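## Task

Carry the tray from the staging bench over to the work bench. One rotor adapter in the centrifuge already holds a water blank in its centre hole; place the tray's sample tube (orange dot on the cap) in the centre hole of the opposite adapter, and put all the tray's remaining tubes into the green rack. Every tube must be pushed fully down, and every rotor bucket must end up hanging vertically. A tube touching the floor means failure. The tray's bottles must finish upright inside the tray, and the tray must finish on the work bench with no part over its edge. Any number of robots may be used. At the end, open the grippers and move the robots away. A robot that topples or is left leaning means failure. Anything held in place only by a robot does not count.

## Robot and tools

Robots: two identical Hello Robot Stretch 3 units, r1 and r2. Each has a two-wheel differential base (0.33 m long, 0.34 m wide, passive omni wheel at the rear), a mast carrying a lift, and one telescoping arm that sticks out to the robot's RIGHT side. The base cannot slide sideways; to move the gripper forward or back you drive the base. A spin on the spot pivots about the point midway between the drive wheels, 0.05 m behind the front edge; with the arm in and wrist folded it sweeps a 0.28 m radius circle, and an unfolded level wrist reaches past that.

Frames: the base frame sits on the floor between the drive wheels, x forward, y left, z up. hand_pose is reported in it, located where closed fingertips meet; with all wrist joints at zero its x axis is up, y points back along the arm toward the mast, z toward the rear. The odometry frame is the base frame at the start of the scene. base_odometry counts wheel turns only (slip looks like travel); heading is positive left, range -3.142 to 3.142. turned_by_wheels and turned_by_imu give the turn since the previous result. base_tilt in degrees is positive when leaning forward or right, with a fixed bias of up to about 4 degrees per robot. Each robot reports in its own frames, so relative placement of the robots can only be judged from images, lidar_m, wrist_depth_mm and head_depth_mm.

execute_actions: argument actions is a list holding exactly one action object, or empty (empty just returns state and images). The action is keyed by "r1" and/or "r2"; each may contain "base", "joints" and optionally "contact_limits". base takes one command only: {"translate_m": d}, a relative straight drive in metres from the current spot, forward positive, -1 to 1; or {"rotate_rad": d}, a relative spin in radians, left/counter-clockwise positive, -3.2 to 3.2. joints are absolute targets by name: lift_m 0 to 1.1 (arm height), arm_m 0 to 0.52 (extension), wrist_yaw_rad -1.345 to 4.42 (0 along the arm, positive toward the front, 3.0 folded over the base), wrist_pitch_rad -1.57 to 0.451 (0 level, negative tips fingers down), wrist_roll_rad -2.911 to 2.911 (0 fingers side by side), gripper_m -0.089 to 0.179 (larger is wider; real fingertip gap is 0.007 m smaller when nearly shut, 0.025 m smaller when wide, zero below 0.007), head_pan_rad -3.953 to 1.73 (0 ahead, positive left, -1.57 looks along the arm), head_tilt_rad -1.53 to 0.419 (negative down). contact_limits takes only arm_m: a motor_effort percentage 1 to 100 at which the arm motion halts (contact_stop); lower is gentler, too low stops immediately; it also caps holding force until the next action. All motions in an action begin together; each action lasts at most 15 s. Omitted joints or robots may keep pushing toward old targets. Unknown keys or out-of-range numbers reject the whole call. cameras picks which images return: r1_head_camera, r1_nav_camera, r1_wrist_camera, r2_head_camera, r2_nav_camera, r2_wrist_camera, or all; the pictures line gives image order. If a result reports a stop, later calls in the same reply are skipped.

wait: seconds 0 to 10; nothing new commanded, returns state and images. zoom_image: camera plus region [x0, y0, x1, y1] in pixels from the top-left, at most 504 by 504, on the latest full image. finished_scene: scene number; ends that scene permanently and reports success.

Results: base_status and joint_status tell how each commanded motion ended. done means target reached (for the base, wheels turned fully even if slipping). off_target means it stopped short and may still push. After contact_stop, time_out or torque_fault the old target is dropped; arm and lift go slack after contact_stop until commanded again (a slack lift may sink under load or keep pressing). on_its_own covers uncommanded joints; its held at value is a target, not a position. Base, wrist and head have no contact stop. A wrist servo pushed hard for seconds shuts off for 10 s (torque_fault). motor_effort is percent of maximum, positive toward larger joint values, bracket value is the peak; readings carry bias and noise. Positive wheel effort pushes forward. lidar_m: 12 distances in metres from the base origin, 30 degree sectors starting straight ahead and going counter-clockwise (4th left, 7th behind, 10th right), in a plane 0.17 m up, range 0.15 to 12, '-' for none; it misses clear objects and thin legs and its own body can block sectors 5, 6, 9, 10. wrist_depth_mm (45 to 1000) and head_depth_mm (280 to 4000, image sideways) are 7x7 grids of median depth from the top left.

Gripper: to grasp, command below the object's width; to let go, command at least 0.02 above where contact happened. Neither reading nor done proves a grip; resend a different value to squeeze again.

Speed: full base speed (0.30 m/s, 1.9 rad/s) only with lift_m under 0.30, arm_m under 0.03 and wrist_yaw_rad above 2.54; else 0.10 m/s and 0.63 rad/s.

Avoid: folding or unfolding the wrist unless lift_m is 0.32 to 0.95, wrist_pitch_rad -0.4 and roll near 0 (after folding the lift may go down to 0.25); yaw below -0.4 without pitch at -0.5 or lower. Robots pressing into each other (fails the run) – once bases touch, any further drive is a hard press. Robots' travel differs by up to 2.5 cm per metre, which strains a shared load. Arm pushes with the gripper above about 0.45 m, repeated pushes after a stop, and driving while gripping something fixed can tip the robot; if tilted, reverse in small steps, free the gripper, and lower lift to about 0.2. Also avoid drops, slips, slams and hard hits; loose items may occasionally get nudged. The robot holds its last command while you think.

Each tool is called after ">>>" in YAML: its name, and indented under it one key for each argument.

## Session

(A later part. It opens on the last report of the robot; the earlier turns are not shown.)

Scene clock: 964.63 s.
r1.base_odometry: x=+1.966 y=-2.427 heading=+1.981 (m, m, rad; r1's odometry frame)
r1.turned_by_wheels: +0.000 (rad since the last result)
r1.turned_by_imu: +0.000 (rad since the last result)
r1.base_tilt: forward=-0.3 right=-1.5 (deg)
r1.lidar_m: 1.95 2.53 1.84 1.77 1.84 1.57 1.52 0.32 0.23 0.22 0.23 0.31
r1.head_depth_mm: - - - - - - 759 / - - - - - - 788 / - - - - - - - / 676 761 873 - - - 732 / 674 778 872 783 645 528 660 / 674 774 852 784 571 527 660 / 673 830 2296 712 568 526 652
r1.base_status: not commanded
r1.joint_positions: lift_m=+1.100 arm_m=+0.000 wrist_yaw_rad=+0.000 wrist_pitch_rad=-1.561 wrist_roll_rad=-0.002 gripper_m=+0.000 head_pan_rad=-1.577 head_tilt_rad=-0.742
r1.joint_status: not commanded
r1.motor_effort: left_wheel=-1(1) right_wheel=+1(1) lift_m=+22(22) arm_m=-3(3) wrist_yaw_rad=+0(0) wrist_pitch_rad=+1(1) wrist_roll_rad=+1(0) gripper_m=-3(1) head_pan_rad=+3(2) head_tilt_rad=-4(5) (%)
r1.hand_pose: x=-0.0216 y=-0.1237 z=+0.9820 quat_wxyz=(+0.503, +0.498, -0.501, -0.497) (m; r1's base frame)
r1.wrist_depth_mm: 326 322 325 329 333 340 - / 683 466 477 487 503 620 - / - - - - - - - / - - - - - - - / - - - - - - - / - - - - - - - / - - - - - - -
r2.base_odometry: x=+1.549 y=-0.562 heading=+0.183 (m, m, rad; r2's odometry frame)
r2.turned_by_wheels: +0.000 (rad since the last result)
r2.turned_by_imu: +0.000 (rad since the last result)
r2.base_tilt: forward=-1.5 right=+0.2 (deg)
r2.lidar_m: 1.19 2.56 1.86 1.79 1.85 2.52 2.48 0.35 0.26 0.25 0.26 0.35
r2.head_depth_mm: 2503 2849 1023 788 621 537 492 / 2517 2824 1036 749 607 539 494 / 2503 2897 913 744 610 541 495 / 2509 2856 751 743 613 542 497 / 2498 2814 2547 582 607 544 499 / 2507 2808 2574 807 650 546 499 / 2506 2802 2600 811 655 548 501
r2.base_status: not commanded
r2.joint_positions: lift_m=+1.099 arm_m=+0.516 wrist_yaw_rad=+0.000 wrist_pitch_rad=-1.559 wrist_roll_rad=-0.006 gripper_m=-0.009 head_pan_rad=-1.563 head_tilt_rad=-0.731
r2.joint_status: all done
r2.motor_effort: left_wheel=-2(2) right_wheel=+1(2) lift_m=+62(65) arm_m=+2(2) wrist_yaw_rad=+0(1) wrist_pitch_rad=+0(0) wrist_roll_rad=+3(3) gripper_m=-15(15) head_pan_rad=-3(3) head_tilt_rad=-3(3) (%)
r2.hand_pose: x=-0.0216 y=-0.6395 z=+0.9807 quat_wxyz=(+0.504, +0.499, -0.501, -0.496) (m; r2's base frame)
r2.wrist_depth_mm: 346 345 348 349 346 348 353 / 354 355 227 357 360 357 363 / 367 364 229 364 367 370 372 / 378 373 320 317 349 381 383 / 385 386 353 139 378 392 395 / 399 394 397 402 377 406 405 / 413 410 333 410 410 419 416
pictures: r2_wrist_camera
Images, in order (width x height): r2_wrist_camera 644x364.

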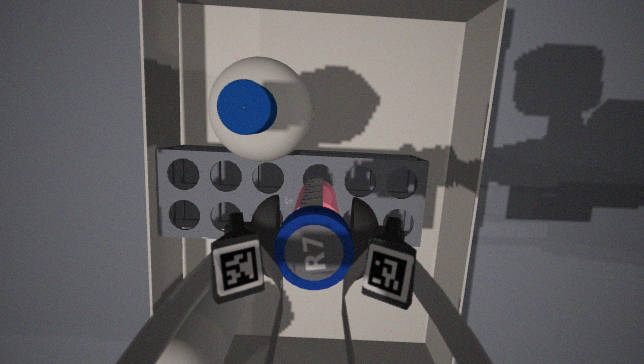

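>>> execute_actions:
  actions:
    - {"r2":{"base":{"translate_m":-0.25}}}
  cameras: []

>>> execute_actions:
  actions:
    - {"r2":{"joints":{"arm_m":0.36}}}
  cameras: []

>>> execute_actions:
  actions:
    - {"r2":{"base":{"translate_m":-0.284}}}
  cameras: []

>>> execute_actions:
  actions:
    - {"r2":{"joints":{"arm_m":0.438,"lift_m":1.07}}}
  cameras: ["r2_wrist_camera","r2_head_camera"]

Scene clock: 974.33 s.
r1.base_odometry: x=+1.966 y=-2.427 heading=+1.981 (m, m, rad; r1's odometry frame)
r1.turned_by_wheels: +0.000 (rad since the last result)
r1.turned_by_imu: +0.002 (rad since the last result)
r1.base_tilt: forward=-0.3 right=-1.5 (deg)
r1.lidar_m: 1.95 2.53 1.84 1.77 1.84 1.58 1.52 0.32 0.23 0.22 0.23 0.31
r1.head_depth_mm: - - - - - - 760 / - - - - - - 788 / - - - - - - - / 678 759 874 - - - 733 / 676 776 867 783 645 528 657 / 673 775 847 785 571 526 661 / 671 828 2282 715 569 525 652
r1.base_status: not commanded
r1.joint_positions: lift_m=+1.100 arm_m=+0.000 wrist_yaw_rad=+0.000 wrist_pitch_rad=-1.561 wrist_roll_rad=-0.002 gripper_m=+0.000 head_pan_rad=-1.577 head_tilt_rad=-0.742
r1.joint_status: not commanded
r1.motor_effort: left_wheel=+0(1) right_wheel=+1(1) lift_m=+22(22) arm_m=-3(3) wrist_yaw_rad=+0(0) wrist_pitch_rad=+0(1) wrist_roll_rad=+0(1) gripper_m=-1(2) head_pan_rad=+2(2) head_tilt_rad=-5(4) (%)
r1.hand_pose: x=-0.0216 y=-0.1237 z=+0.9820 quat_wxyz=(+0.503, +0.498, -0.501, -0.497) (m; r1's base frame)
r1.wrist_depth_mm: 327 322 326 330 335 339 - / 671 465 478 490 502 621 - / - - - - - - - / - - - - - - - / - - - - - - - / - - - - - - - / - - - - - - -
r2.base_odometry: x=+1.303 y=-0.608 heading=+0.183 (m, m, rad; r2's odometry frame)
r2.turned_by_wheels: +0.000 (rad since the last result)
r2.turned_by_imu: +0.000 (rad since the last result)
r2.base_tilt: forward=-1.5 right=+0.2 (deg)
r2.lidar_m: 0.93 2.55 1.86 1.79 1.85 2.51 2.23 0.36 0.26 0.25 0.26 0.35
r2.head_depth_mm: 2525 2826 1022 721 638 537 1068 / 2502 2856 1031 790 642 539 494 / 2515 2895 995 795 643 541 495 / 2511 2866 1004 797 646 543 496 / 2495 2847 2542 771 616 544 498 / 2499 2824 2591 738 618 545 500 / 2509 2828 892 739 619 548 501
r2.base_status: done
r2.joint_positions: lift_m=+1.099 arm_m=+0.516 wrist_yaw_rad=+0.000 wrist_pitch_rad=-1.559 wrist_roll_rad=-0.006 gripper_m=-0.009 head_pan_rad=-1.563 head_tilt_rad=-0.731
r2.joint_status: not commanded
r2.motor_effort: left_wheel=-2(7) right_wheel=+2(2) lift_m=+63(63) arm_m=+2(2) wrist_yaw_rad=+3(1) wrist_pitch_rad=+0(1) wrist_roll_rad=+3(3) gripper_m=-15(15) head_pan_rad=-3(3) head_tilt_rad=-2(3) (%)
r2.hand_pose: x=-0.0216 y=-0.6395 z=+0.9807 quat_wxyz=(+0.504, +0.499, -0.501, -0.496) (m; r2's base frame)
r2.wrist_depth_mm: 346 345 348 352 351 352 352 / 347 355 357 360 364 360 362 / 327 363 367 371 370 373 371 / 314 317 375 379 381 382 380 / 384 383 384 138 395 356 293 / 396 398 408 402 402 405 404 / 382 392 410 417 421 419 420
pictures: none
No camera images: the call's "cameras" was empty. Leave "cameras" out to get every camera's image.

Scene clock: 976.73 s.
r1.base_odometry: x=+1.966 y=-2.427 heading=+1.981 (m, m, rad; r1's odometry frame)
r1.turned_by_wheels: +0.000 (rad since the last result)
r1.turned_by_imu: +0.001 (rad since the last result)
r1.base_tilt: forward=-0.2 right=-1.5 (deg)
r1.lidar_m: 1.96 2.53 1.84 1.77 1.84 1.58 1.52 0.32 0.23 0.22 0.23 0.31
r1.head_depth_mm: - - - - - - 762 / - - - - - - 787 / - - - - - - - / 676 764 872 - - - 732 / 672 782 871 784 646 530 659 / 673 778 853 781 571 528 659 / 673 825 2304 713 568 525 654
r1.base_status: not commanded
r1.joint_positions: lift_m=+1.100 arm_m=+0.000 wrist_yaw_rad=+0.000 wrist_pitch_rad=-1.561 wrist_roll_rad=-0.002 gripper_m=+0.000 head_pan_rad=-1.577 head_tilt_rad=-0.742
r1.joint_status: not commanded
r1.motor_effort: left_wheel=-1(1) right_wheel=+1(1) lift_m=+22(22) arm_m=-3(3) wrist_yaw_rad=+1(1) wrist_pitch_rad=+1(0) wrist_roll_rad=+0(1) gripper_m=-2(2) head_pan_rad=+3(3) head_tilt_rad=-4(4) (%)
r1.hand_pose: x=-0.0216 y=-0.1237 z=+0.9820 quat_wxyz=(+0.503, +0.498, -0.501, -0.497) (m; r1's base frame)
r1.wrist_depth_mm: 328 321 324 329 336 337 - / 684 470 479 492 507 621 - / - - - - - - - / - - - - - - - / - - - - - - - / - - - - - - - / - - - - - - -
r2.base_odometry: x=+1.303 y=-0.608 heading=+0.183 (m, m, rad; r2's odometry frame)
r2.turned_by_wheels: +0.000 (rad since the last result)
r2.turned_by_imu: +0.000 (rad since the last result)
r2.base_tilt: forward=-1.5 right=+0.3 (deg)
r2.lidar_m: 0.93 2.56 1.86 1.79 1.85 2.52 2.23 0.36 0.26 0.25 0.26 0.35
r2.head_depth_mm: 2525 2843 1025 722 639 537 1072 / 2586 2838 1030 792 640 539 494 / - - 2533 745 644 541 495 / 2514 2844 2602 800 647 542 498 / 2504 2804 2570 771 616 544 499 / 2501 2820 2573 738 617 546 500 / 2511 2828 893 740 621 549 502
r2.base_status: not commanded
r2.joint_positions: lift_m=+1.099 arm_m=+0.360 wrist_yaw_rad=+0.000 wrist_pitch_rad=-1.559 wrist_roll_rad=-0.005 gripper_m=-0.009 head_pan_rad=-1.563 head_tilt_rad=-0.731
r2.joint_status: all done
r2.motor_effort: left_wheel=-2(2) right_wheel=+2(1) lift_m=+62(63) arm_m=-4(5) wrist_yaw_rad=-1(1) wrist_pitch_rad=+0(0) wrist_roll_rad=+3(3) gripper_m=-15(14) head_pan_rad=-3(3) head_tilt_rad=-3(3) (%)
r2.hand_pose: x=-0.0216 y=-0.4840 z=+0.9807 quat_wxyz=(+0.504, +0.499, -0.501, -0.496) (m; r2's base frame)
r2.wrist_depth_mm: 294 299 347 350 350 351 249 / 351 356 356 359 365 336 295 / 367 369 365 371 371 373 364 / 373 378 377 380 378 383 381 / 392 373 379 139 395 398 398 / 403 402 408 404 402 408 411 / 413 412 413 419 421 420 422
pictures: none
No camera images: the call's "cameras" was empty. Leave "cameras" out to get every camera's image.

Scene clock: 980.73 s.
r1.base_odometry: x=+1.966 y=-2.427 heading=+1.981 (m, m, rad; r1's odometry frame)
r1.turned_by_wheels: +0.000 (rad since the last result)
r1.turned_by_imu: +0.001 (rad since the last result)
r1.base_tilt: forward=-0.2 right=-1.4 (deg)
r1.lidar_m: 1.95 2.53 1.84 1.77 1.84 1.58 1.52 0.32 0.23 0.22 0.23 0.31
r1.head_depth_mm: - - - - - - 762 / - - - - - - 789 / - - - - - - - / 677 766 873 - - - 729 / 675 778 872 785 644 528 660 / 674 774 850 786 571 526 663 / 672 827 2285 715 570 525 653
r1.base_status: not commanded
r1.joint_positions: lift_m=+1.100 arm_m=+0.000 wrist_yaw_rad=+0.000 wrist_pitch_rad=-1.561 wrist_roll_rad=-0.002 gripper_m=+0.000 head_pan_rad=-1.577 head_tilt_rad=-0.742
r1.joint_status: not commanded
r1.motor_effort: left_wheel=-1(1) right_wheel=+1(1) lift_m=+22(22) arm_m=-3(3) wrist_yaw_rad=+0(0) wrist_pitch_rad=+1(0) wrist_roll_rad=+1(1) gripper_m=-1(2) head_pan_rad=+2(3) head_tilt_rad=-5(5) (%)
r1.hand_pose: x=-0.0216 y=-0.1237 z=+0.9820 quat_wxyz=(+0.503, +0.498, -0.501, -0.497) (m; r1's base frame)
r1.wrist_depth_mm: 328 322 326 330 334 340 - / 677 467 476 490 505 623 - / - - - - - - - / - - - - - - - / - - - - - - - / - - - - - - - / - - - - - - -
r2.base_odometry: x=+1.024 y=-0.660 heading=+0.183 (m, m, rad; r2's odometry frame)
r2.turned_by_wheels: +0.000 (rad since the last result)
r2.turned_by_imu: +0.000 (rad since the last result)
r2.base_tilt: forward=-1.5 right=+0.3 (deg)
r2.lidar_m: 0.95 2.55 1.86 1.78 1.85 2.51 1.94 2.13 0.26 0.25 0.26 0.35
r2.head_depth_mm: 2524 2838 2520 1904 640 537 580 / 2609 2835 2418 790 641 539 668 / - - 1041 733 642 540 1073 / 2515 2835 2598 727 645 542 1078 / 2497 2838 2565 779 649 544 1083 / 2483 2824 2572 807 651 546 501 / 2514 2867 2586 808 654 548 502
r2.base_status: done
r2.joint_positions: lift_m=+1.099 arm_m=+0.360 wrist_yaw_rad=+0.000 wrist_pitch_rad=-1.559 wrist_roll_rad=-0.005 gripper_m=-0.009 head_pan_rad=-1.563 head_tilt_rad=-0.731
r2.joint_status: not commanded
r2.motor_effort: left_wheel=-2(9) right_wheel=+1(2) lift_m=+63(63) arm_m=-4(4) wrist_yaw_rad=-1(1) wrist_pitch_rad=+0(1) wrist_roll_rad=+3(3) gripper_m=-14(15) head_pan_rad=-3(3) head_tilt_rad=-2(2) (%)
r2.hand_pose: x=-0.0216 y=-0.4840 z=+0.9807 quat_wxyz=(+0.504, +0.499, -0.501, -0.496) (m; r2's base frame)
r2.wrist_depth_mm: 345 350 292 296 350 357 - / 356 358 303 307 357 - - / 367 366 368 369 370 - - / 376 377 382 379 378 - - / 390 389 390 139 395 - - / 403 401 406 408 404 - - / 413 413 417 418 417 - -
pictures: none
No camera images: the call's "cameras" was empty. Leave "cameras" out to get every camera's image.

Scene clock: 982.50 s.
r1.base_odometry: x=+1.966 y=-2.427 heading=+1.981 (m, m, rad; r1's odometry frame)
r1.turned_by_wheels: +0.000 (rad since the last result)
r1.turned_by_imu: +0.000 (rad since the last result)
r1.base_tilt: forward=-0.3 right=-1.5 (deg)
r1.lidar_m: 1.95 2.53 1.84 1.77 1.83 1.58 1.52 0.32 0.23 0.22 0.23 0.31
r1.head_depth_mm: - - - - - - 762 / - - - - - - 787 / - - - - - - - / 677 764 874 - - - 732 / 674 776 870 785 645 529 660 / 674 772 848 786 570 527 660 / 672 828 2284 712 569 525 652
r1.base_status: not commanded
r1.joint_positions: lift_m=+1.100 arm_m=+0.000 wrist_yaw_rad=+0.000 wrist_pitch_rad=-1.561 wrist_roll_rad=-0.002 gripper_m=+0.000 head_pan_rad=-1.577 head_tilt_rad=-0.742
r1.joint_status: not commanded
r1.motor_effort: left_wheel=-1(1) right_wheel=+1(1) lift_m=+21(22) arm_m=-3(3) wrist_yaw_rad=+0(0) wrist_pitch_rad=+1(1) wrist_roll_rad=+1(0) gripper_m=-2(3) head_pan_rad=+3(2) head_tilt_rad=-4(3) (%)
r1.hand_pose: x=-0.0216 y=-0.1237 z=+0.9820 quat_wxyz=(+0.503, +0.498, -0.501, -0.497) (m; r1's base frame)
r1.wrist_depth_mm: 328 322 324 330 334 339 - / 669 465 477 488 503 625 - / - - - - - - - / - - - - - - - / - - - - - - - / - - - - - - - / - - - - - - -
r2.base_odometry: x=+1.024 y=-0.660 heading=+0.183 (m, m, rad; r2's odometry frame)
r2.turned_by_wheels: +0.000 (rad since the last result)
r2.turned_by_imu: +0.000 (rad since the last result)
r2.base_tilt: forward=-1.5 right=+0.2 (deg)
r2.lidar_m: 0.94 2.55 1.86 1.78 1.84 2.51 1.95 2.13 0.26 0.25 0.26 0.36
r2.head_depth_mm: 2537 2817 2496 1920 639 537 580 / 2595 2854 2408 790 643 539 667 / - 2828 1040 744 642 540 1074 / 2512 2816 2597 726 647 542 1078 / 2482 2844 2561 778 648 544 1081 / 2508 2822 2570 806 650 546 500 / 2493 2845 2585 811 655 547 502
r2.base_status: not commanded
r2.joint_positions: lift_m=+1.071 arm_m=+0.438 wrist_yaw_rad=+0.000 wrist_pitch_rad=-1.559 wrist_roll_rad=-0.005 gripper_m=-0.009 head_pan_rad=-1.563 head_tilt_rad=-0.731
r2.joint_status: all done
r2.motor_effort: left_wheel=-2(3) right_wheel=+2(2) lift_m=+18(59) arm_m=+2(2) wrist_yaw_rad=+1(1) wrist_pitch_rad=+0(0) wrist_roll_rad=+3(3) gripper_m=-15(15) head_pan_rad=-3(3) head_tilt_rad=-3(3) (%)
r2.hand_pose: x=-0.0216 y=-0.5615 z=+0.9529 quat_wxyz=(+0.504, +0.498, -0.501, -0.496) (m; r2's base frame)
r2.wrist_depth_mm: 324 324 324 326 327 329 - / 330 332 329 332 333 338 - / 338 341 283 281 346 347 - / 347 351 289 293 351 - - / 360 362 359 139 361 - - / 369 370 377 372 376 - - / 380 382 379 384 390 - -
pictures: r2_head_camera (sideways: a quarter turn clockwise sets it upright), r2_wrist_camera
Images, in order (width x height): r2_head_camera 896x504, r2_wrist_camera 644x364.

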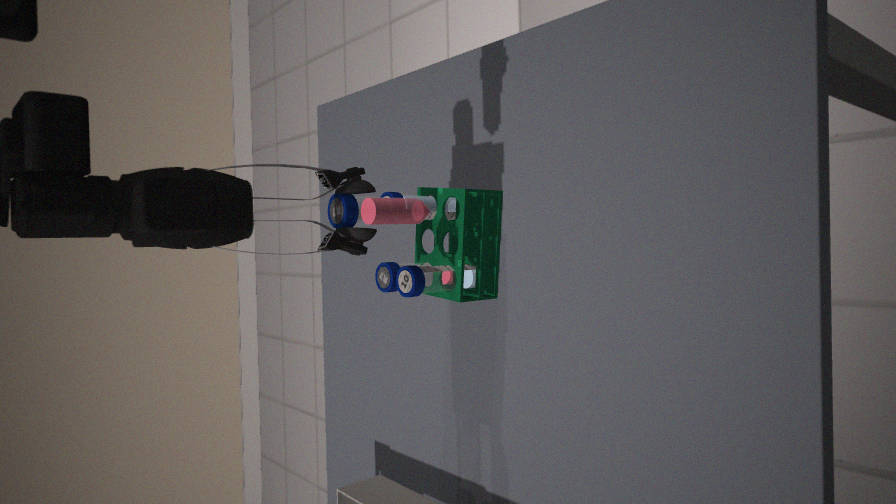

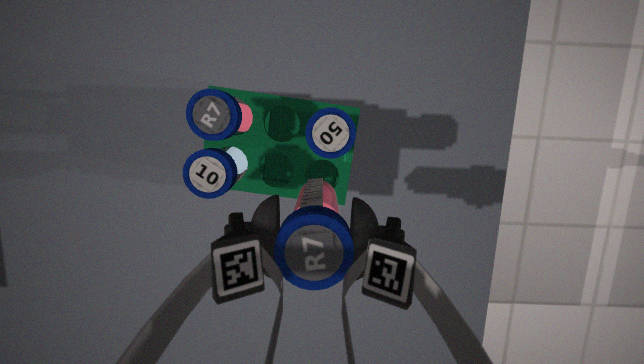

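>>> execute_actions:
  actions:
    - {"r2":{"base":{"translate_m":-0.003},"joints":{"arm_m":0.45,"lift_m":1.05}}}
  cameras: ["r2_wrist_camera"]

>>> execute_actions:
  actions:
    - {"r2":{"joints":{"lift_m":1.03}}}
  cameras: ["r2_wrist_camera","r2_head_camera"]

Scene clock: 987.73 s.
r1.base_odometry: x=+1.966 y=-2.427 heading=+1.981 (m, m, rad; r1's odometry frame)
r1.turned_by_wheels: +0.000 (rad since the last result)
r1.turned_by_imu: +0.001 (rad since the last result)
r1.base_tilt: forward=-0.3 right=-1.4 (deg)
r1.lidar_m: 1.96 2.52 1.84 1.77 1.83 1.58 1.52 0.32 0.23 0.22 0.23 0.31
r1.head_depth_mm: - - - - - - 760 / - - - - - - 785 / - - - - - - - / 677 766 872 - - - 734 / 672 775 867 786 645 529 659 / 674 776 851 787 570 528 659 / 673 827 2287 714 570 525 653
r1.base_status: not commanded
r1.joint_positions: lift_m=+1.100 arm_m=+0.000 wrist_yaw_rad=+0.000 wrist_pitch_rad=-1.561 wrist_roll_rad=-0.002 gripper_m=+0.000 head_pan_rad=-1.577 head_tilt_rad=-0.742
r1.joint_status: not commanded
r1.motor_effort: left_wheel=-1(1) right_wheel=+2(1) lift_m=+22(22) arm_m=-3(3) wrist_yaw_rad=+0(0) wrist_pitch_rad=+1(0) wrist_roll_rad=+0(0) gripper_m=-1(2) head_pan_rad=+2(3) head_tilt_rad=-4(5) (%)
r1.hand_pose: x=-0.0216 y=-0.1237 z=+0.9820 quat_wxyz=(+0.503, +0.498, -0.501, -0.497) (m; r1's base frame)
r1.wrist_depth_mm: 328 321 325 330 334 339 - / 673 469 478 489 502 628 - / - - - - - - - / - - - - - - - / - - - - - - - / - - - - - - - / - - - - - - -
r2.base_odometry: x=+1.021 y=-0.660 heading=+0.183 (m, m, rad; r2's odometry frame)
r2.turned_by_wheels: +0.000 (rad since the last result)
r2.turned_by_imu: +0.000 (rad since the last result)
r2.base_tilt: forward=-1.5 right=+0.3 (deg)
r2.lidar_m: 0.94 2.55 1.85 1.78 1.85 2.52 1.94 2.12 0.26 0.25 0.26 0.36
r2.head_depth_mm: 2600 2833 2512 1919 640 537 579 / 2536 2806 2399 791 641 540 658 / - 2833 1039 743 643 540 1074 / 2517 2835 2542 727 646 542 1078 / 2517 2824 2577 776 649 544 1081 / 2512 2823 2596 805 651 546 500 / 2511 2838 2633 812 654 548 501
r2.base_status: done
r2.joint_positions: lift_m=+1.051 arm_m=+0.450 wrist_yaw_rad=+0.000 wrist_pitch_rad=-1.559 wrist_roll_rad=-0.005 gripper_m=-0.009 head_pan_rad=-1.563 head_tilt_rad=-0.731
r2.joint_status: all done
r2.motor_effort: left_wheel=-3(6) right_wheel=+1(3) lift_m=+18(15) arm_m=+2(4) wrist_yaw_rad=+1(1) wrist_pitch_rad=+0(0) wrist_roll_rad=+3(2) gripper_m=-15(14) head_pan_rad=-3(3) head_tilt_rad=-3(3) (%)
r2.hand_pose: x=-0.0216 y=-0.5735 z=+0.9329 quat_wxyz=(+0.504, +0.498, -0.501, -0.496) (m; r2's base frame)
r2.wrist_depth_mm: 302 304 306 302 304 305 - / 310 312 313 313 314 315 - / 319 319 261 264 323 324 - / 328 326 268 268 333 338 - / 336 339 339 139 342 347 - / 345 351 355 351 353 - - / 357 362 361 364 365 - -
pictures: r2_wrist_camera
Images, in order (width x height): r2_wrist_camera 644x364.

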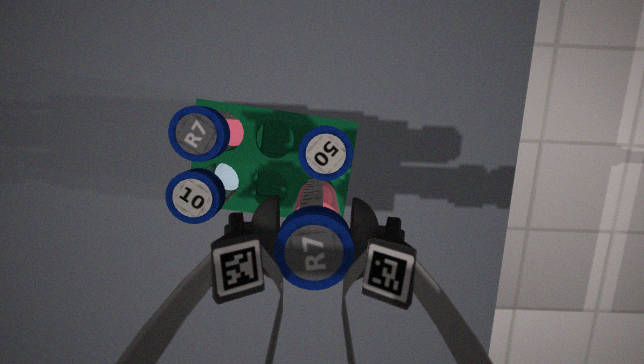

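Scene clock: 988.67 s.
r1.base_odometry: x=+1.966 y=-2.427 heading=+1.981 (m, m, rad; r1's odometry frame)
r1.turned_by_wheels: +0.000 (rad since the last result)
r1.turned_by_imu: +0.000 (rad since the last result)
r1.base_tilt: forward=-0.3 right=-1.5 (deg)
r1.lidar_m: 1.95 2.53 1.85 1.77 1.84 1.58 1.52 0.32 0.23 0.22 0.23 0.31
r1.head_depth_mm: - - - - - - 759 / - - - - - - 789 / - - - - - - - / 675 761 876 - - - 733 / 676 775 871 786 647 527 660 / 673 773 850 784 571 527 662 / 673 827 2321 714 570 526 654
r1.base_status: not commanded
r1.joint_positions: lift_m=+1.100 arm_m=+0.000 wrist_yaw_rad=+0.000 wrist_pitch_rad=-1.561 wrist_roll_rad=-0.002 gripper_m=+0.000 head_pan_rad=-1.577 head_tilt_rad=-0.742
r1.joint_status: not commanded
r1.motor_effort: left_wheel=-1(1) right_wheel=+1(1) lift_m=+22(21) arm_m=-3(3) wrist_yaw_rad=+0(0) wrist_pitch_rad=+0(1) wrist_roll_rad=+1(1) gripper_m=-1(2) head_pan_rad=+3(2) head_tilt_rad=-5(4) (%)
r1.hand_pose: x=-0.0216 y=-0.1237 z=+0.9820 quat_wxyz=(+0.503, +0.498, -0.501, -0.497) (m; r1's base frame)
r1.wrist_depth_mm: 327 321 326 332 334 339 - / 675 469 483 486 504 620 - / - - - - - - - / - - - - - - - / - - - - - - - / - - - - - - - / - - - - - - -
r2.base_odometry: x=+1.021 y=-0.660 heading=+0.183 (m, m, rad; r2's odometry frame)
r2.turned_by_wheels: +0.000 (rad since the last result)
r2.turned_by_imu: +0.000 (rad since the last result)
r2.base_tilt: forward=-1.5 right=+0.3 (deg)
r2.lidar_m: 0.95 2.56 1.86 1.78 1.85 2.50 1.94 2.12 0.26 0.25 0.26 0.35
r2.head_depth_mm: - 2833 2487 1917 640 537 579 / 2544 2826 2433 790 641 539 656 / - 2857 1035 743 642 540 1073 / 2494 2827 2531 724 645 542 1076 / 2502 2821 2565 777 649 544 1079 / 2508 2818 2586 807 652 546 500 / 2488 2853 2570 808 653 548 501
r2.base_status: not commanded
r2.joint_positions: lift_m=+1.031 arm_m=+0.450 wrist_yaw_rad=+0.000 wrist_pitch_rad=-1.559 wrist_roll_rad=-0.005 gripper_m=-0.009 head_pan_rad=-1.563 head_tilt_rad=-0.731
r2.joint_status: all done
r2.motor_effort: left_wheel=-2(2) right_wheel=+2(2) lift_m=+18(14) arm_m=+2(2) wrist_yaw_rad=+0(1) wrist_pitch_rad=+0(0) wrist_roll_rad=+3(2) gripper_m=-14(14) head_pan_rad=-3(3) head_tilt_rad=-2(3) (%)
r2.hand_pose: x=-0.0216 y=-0.5735 z=+0.9129 quat_wxyz=(+0.504, +0.498, -0.501, -0.496) (m; r2's base frame)
r2.wrist_depth_mm: 282 286 285 289 288 288 - / 291 293 293 295 294 298 - / 299 298 240 242 303 305 - / 308 310 249 240 311 313 - / 318 319 318 139 323 325 - / 329 330 336 331 333 336 - / 337 338 339 341 341 - -
pictures: r2_head_camera (sideways: a quarter turn clockwise sets it upright), r2_wrist_camera
Images, in order (width x height): r2_head_camera 896x504, r2_wrist_camera 644x364.

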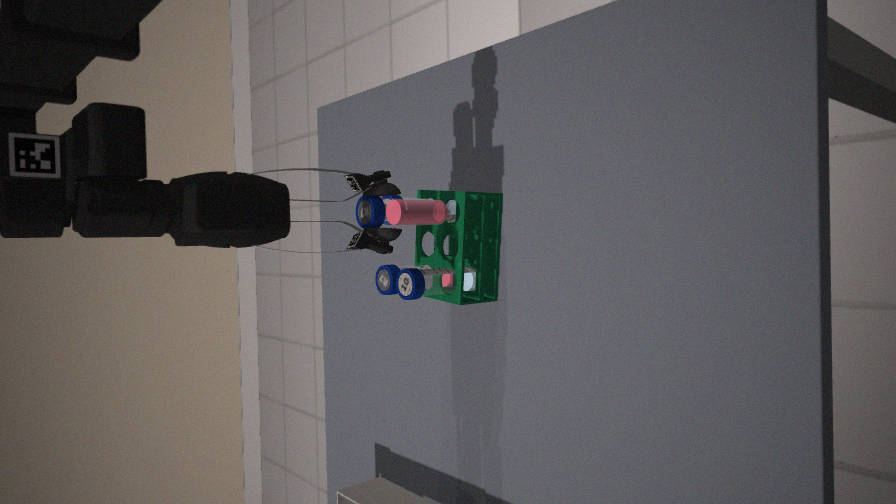

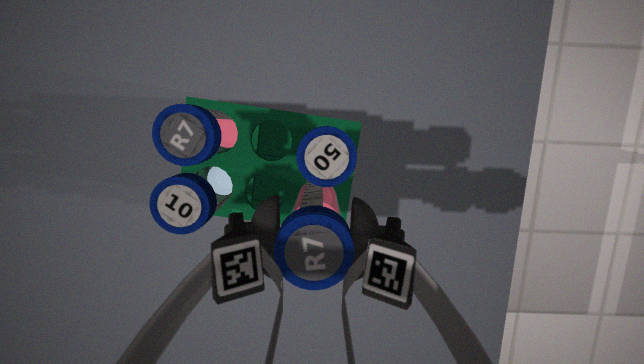

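>>> execute_actions:
  actions:
    - {"r2":{"joints":{"lift_m":1.01}}}
  cameras: ["r2_wrist_camera","r2_head_camera"]

>>> execute_actions:
  actions:
    - {"r2":{"joints":{"lift_m":0.99}}}
  cameras: ["r2_head_camera"]

Scene clock: 994.77 s.
r1.base_odometry: x=+1.966 y=-2.427 heading=+1.981 (m, m, rad; r1's odometry frame)
r1.turned_by_wheels: +0.000 (rad since the last result)
r1.turned_by_imu: +0.001 (rad since the last result)
r1.base_tilt: forward=-0.4 right=-1.4 (deg)
r1.lidar_m: 1.96 2.53 1.84 1.77 1.84 1.57 1.52 0.32 0.23 0.22 0.23 0.31
r1.head_depth_mm: - - - - - - 762 / - - - - - - 789 / - - - - - - - / 676 764 873 - - - 732 / 671 779 871 784 645 529 661 / 671 775 849 785 570 529 661 / 672 826 2302 715 570 526 653
r1.base_status: not commanded
r1.joint_positions: lift_m=+1.100 arm_m=+0.000 wrist_yaw_rad=+0.000 wrist_pitch_rad=-1.561 wrist_roll_rad=-0.002 gripper_m=+0.000 head_pan_rad=-1.577 head_tilt_rad=-0.742
r1.joint_status: not commanded
r1.motor_effort: left_wheel=-1(1) right_wheel=+1(2) lift_m=+22(22) arm_m=-3(3) wrist_yaw_rad=+0(0) wrist_pitch_rad=+0(1) wrist_roll_rad=+1(1) gripper_m=-3(2) head_pan_rad=+2(2) head_tilt_rad=-5(3) (%)
r1.hand_pose: x=-0.0216 y=-0.1237 z=+0.9820 quat_wxyz=(+0.503, +0.498, -0.501, -0.497) (m; r1's base frame)
r1.wrist_depth_mm: 326 321 326 330 337 338 - / 678 469 473 489 503 621 - / - - - - - - - / - - - - - - - / - - - - - - - / - - - - - - - / - - - - - - -
r2.base_odometry: x=+1.021 y=-0.660 heading=+0.183 (m, m, rad; r2's odometry frame)
r2.turned_by_wheels: +0.000 (rad since the last result)
r2.turned_by_imu: +0.000 (rad since the last result)
r2.base_tilt: forward=-1.5 right=+0.3 (deg)
r2.lidar_m: 0.95 2.56 1.86 1.78 1.85 2.51 1.94 2.13 0.26 0.25 0.26 0.36
r2.head_depth_mm: - 2924 2494 1932 639 538 580 / - 2878 2415 791 641 538 657 / - 2884 997 744 643 540 1073 / 2505 2852 1773 724 646 542 1077 / 2516 2862 2562 778 648 544 1084 / 2514 2818 2561 806 650 547 501 / 2502 2839 2611 810 653 548 502
r2.base_status: not commanded
r2.joint_positions: lift_m=+1.011 arm_m=+0.450 wrist_yaw_rad=+0.000 wrist_pitch_rad=-1.559 wrist_roll_rad=-0.005 gripper_m=-0.009 head_pan_rad=-1.563 head_tilt_rad=-0.731
r2.joint_status: all done
r2.motor_effort: left_wheel=-2(2) right_wheel=+1(2) lift_m=+18(18) arm_m=+2(2) wrist_yaw_rad=+1(2) wrist_pitch_rad=-1(1) wrist_roll_rad=+2(3) gripper_m=-14(14) head_pan_rad=-3(3) head_tilt_rad=-3(2) (%)
r2.hand_pose: x=-0.0216 y=-0.5735 z=+0.8929 quat_wxyz=(+0.504, +0.498, -0.501, -0.496) (m; r2's base frame)
r2.wrist_depth_mm: 265 267 266 268 267 269 975 / 272 274 276 275 276 275 - / 278 163 222 223 283 284 - / 288 285 231 168 294 292 - / 297 296 234 139 301 302 - / 305 306 313 308 310 313 - / 314 315 316 319 316 322 -
pictures: r2_head_camera (sideways: a quarter turn clockwise sets it upright), r2_wrist_camera
Images, in order (width x height): r2_head_camera 896x504, r2_wrist_camera 644x364.

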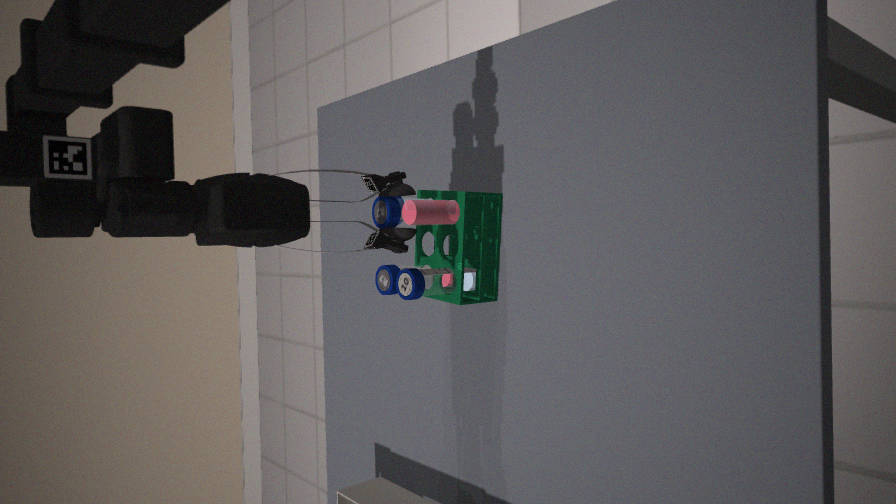

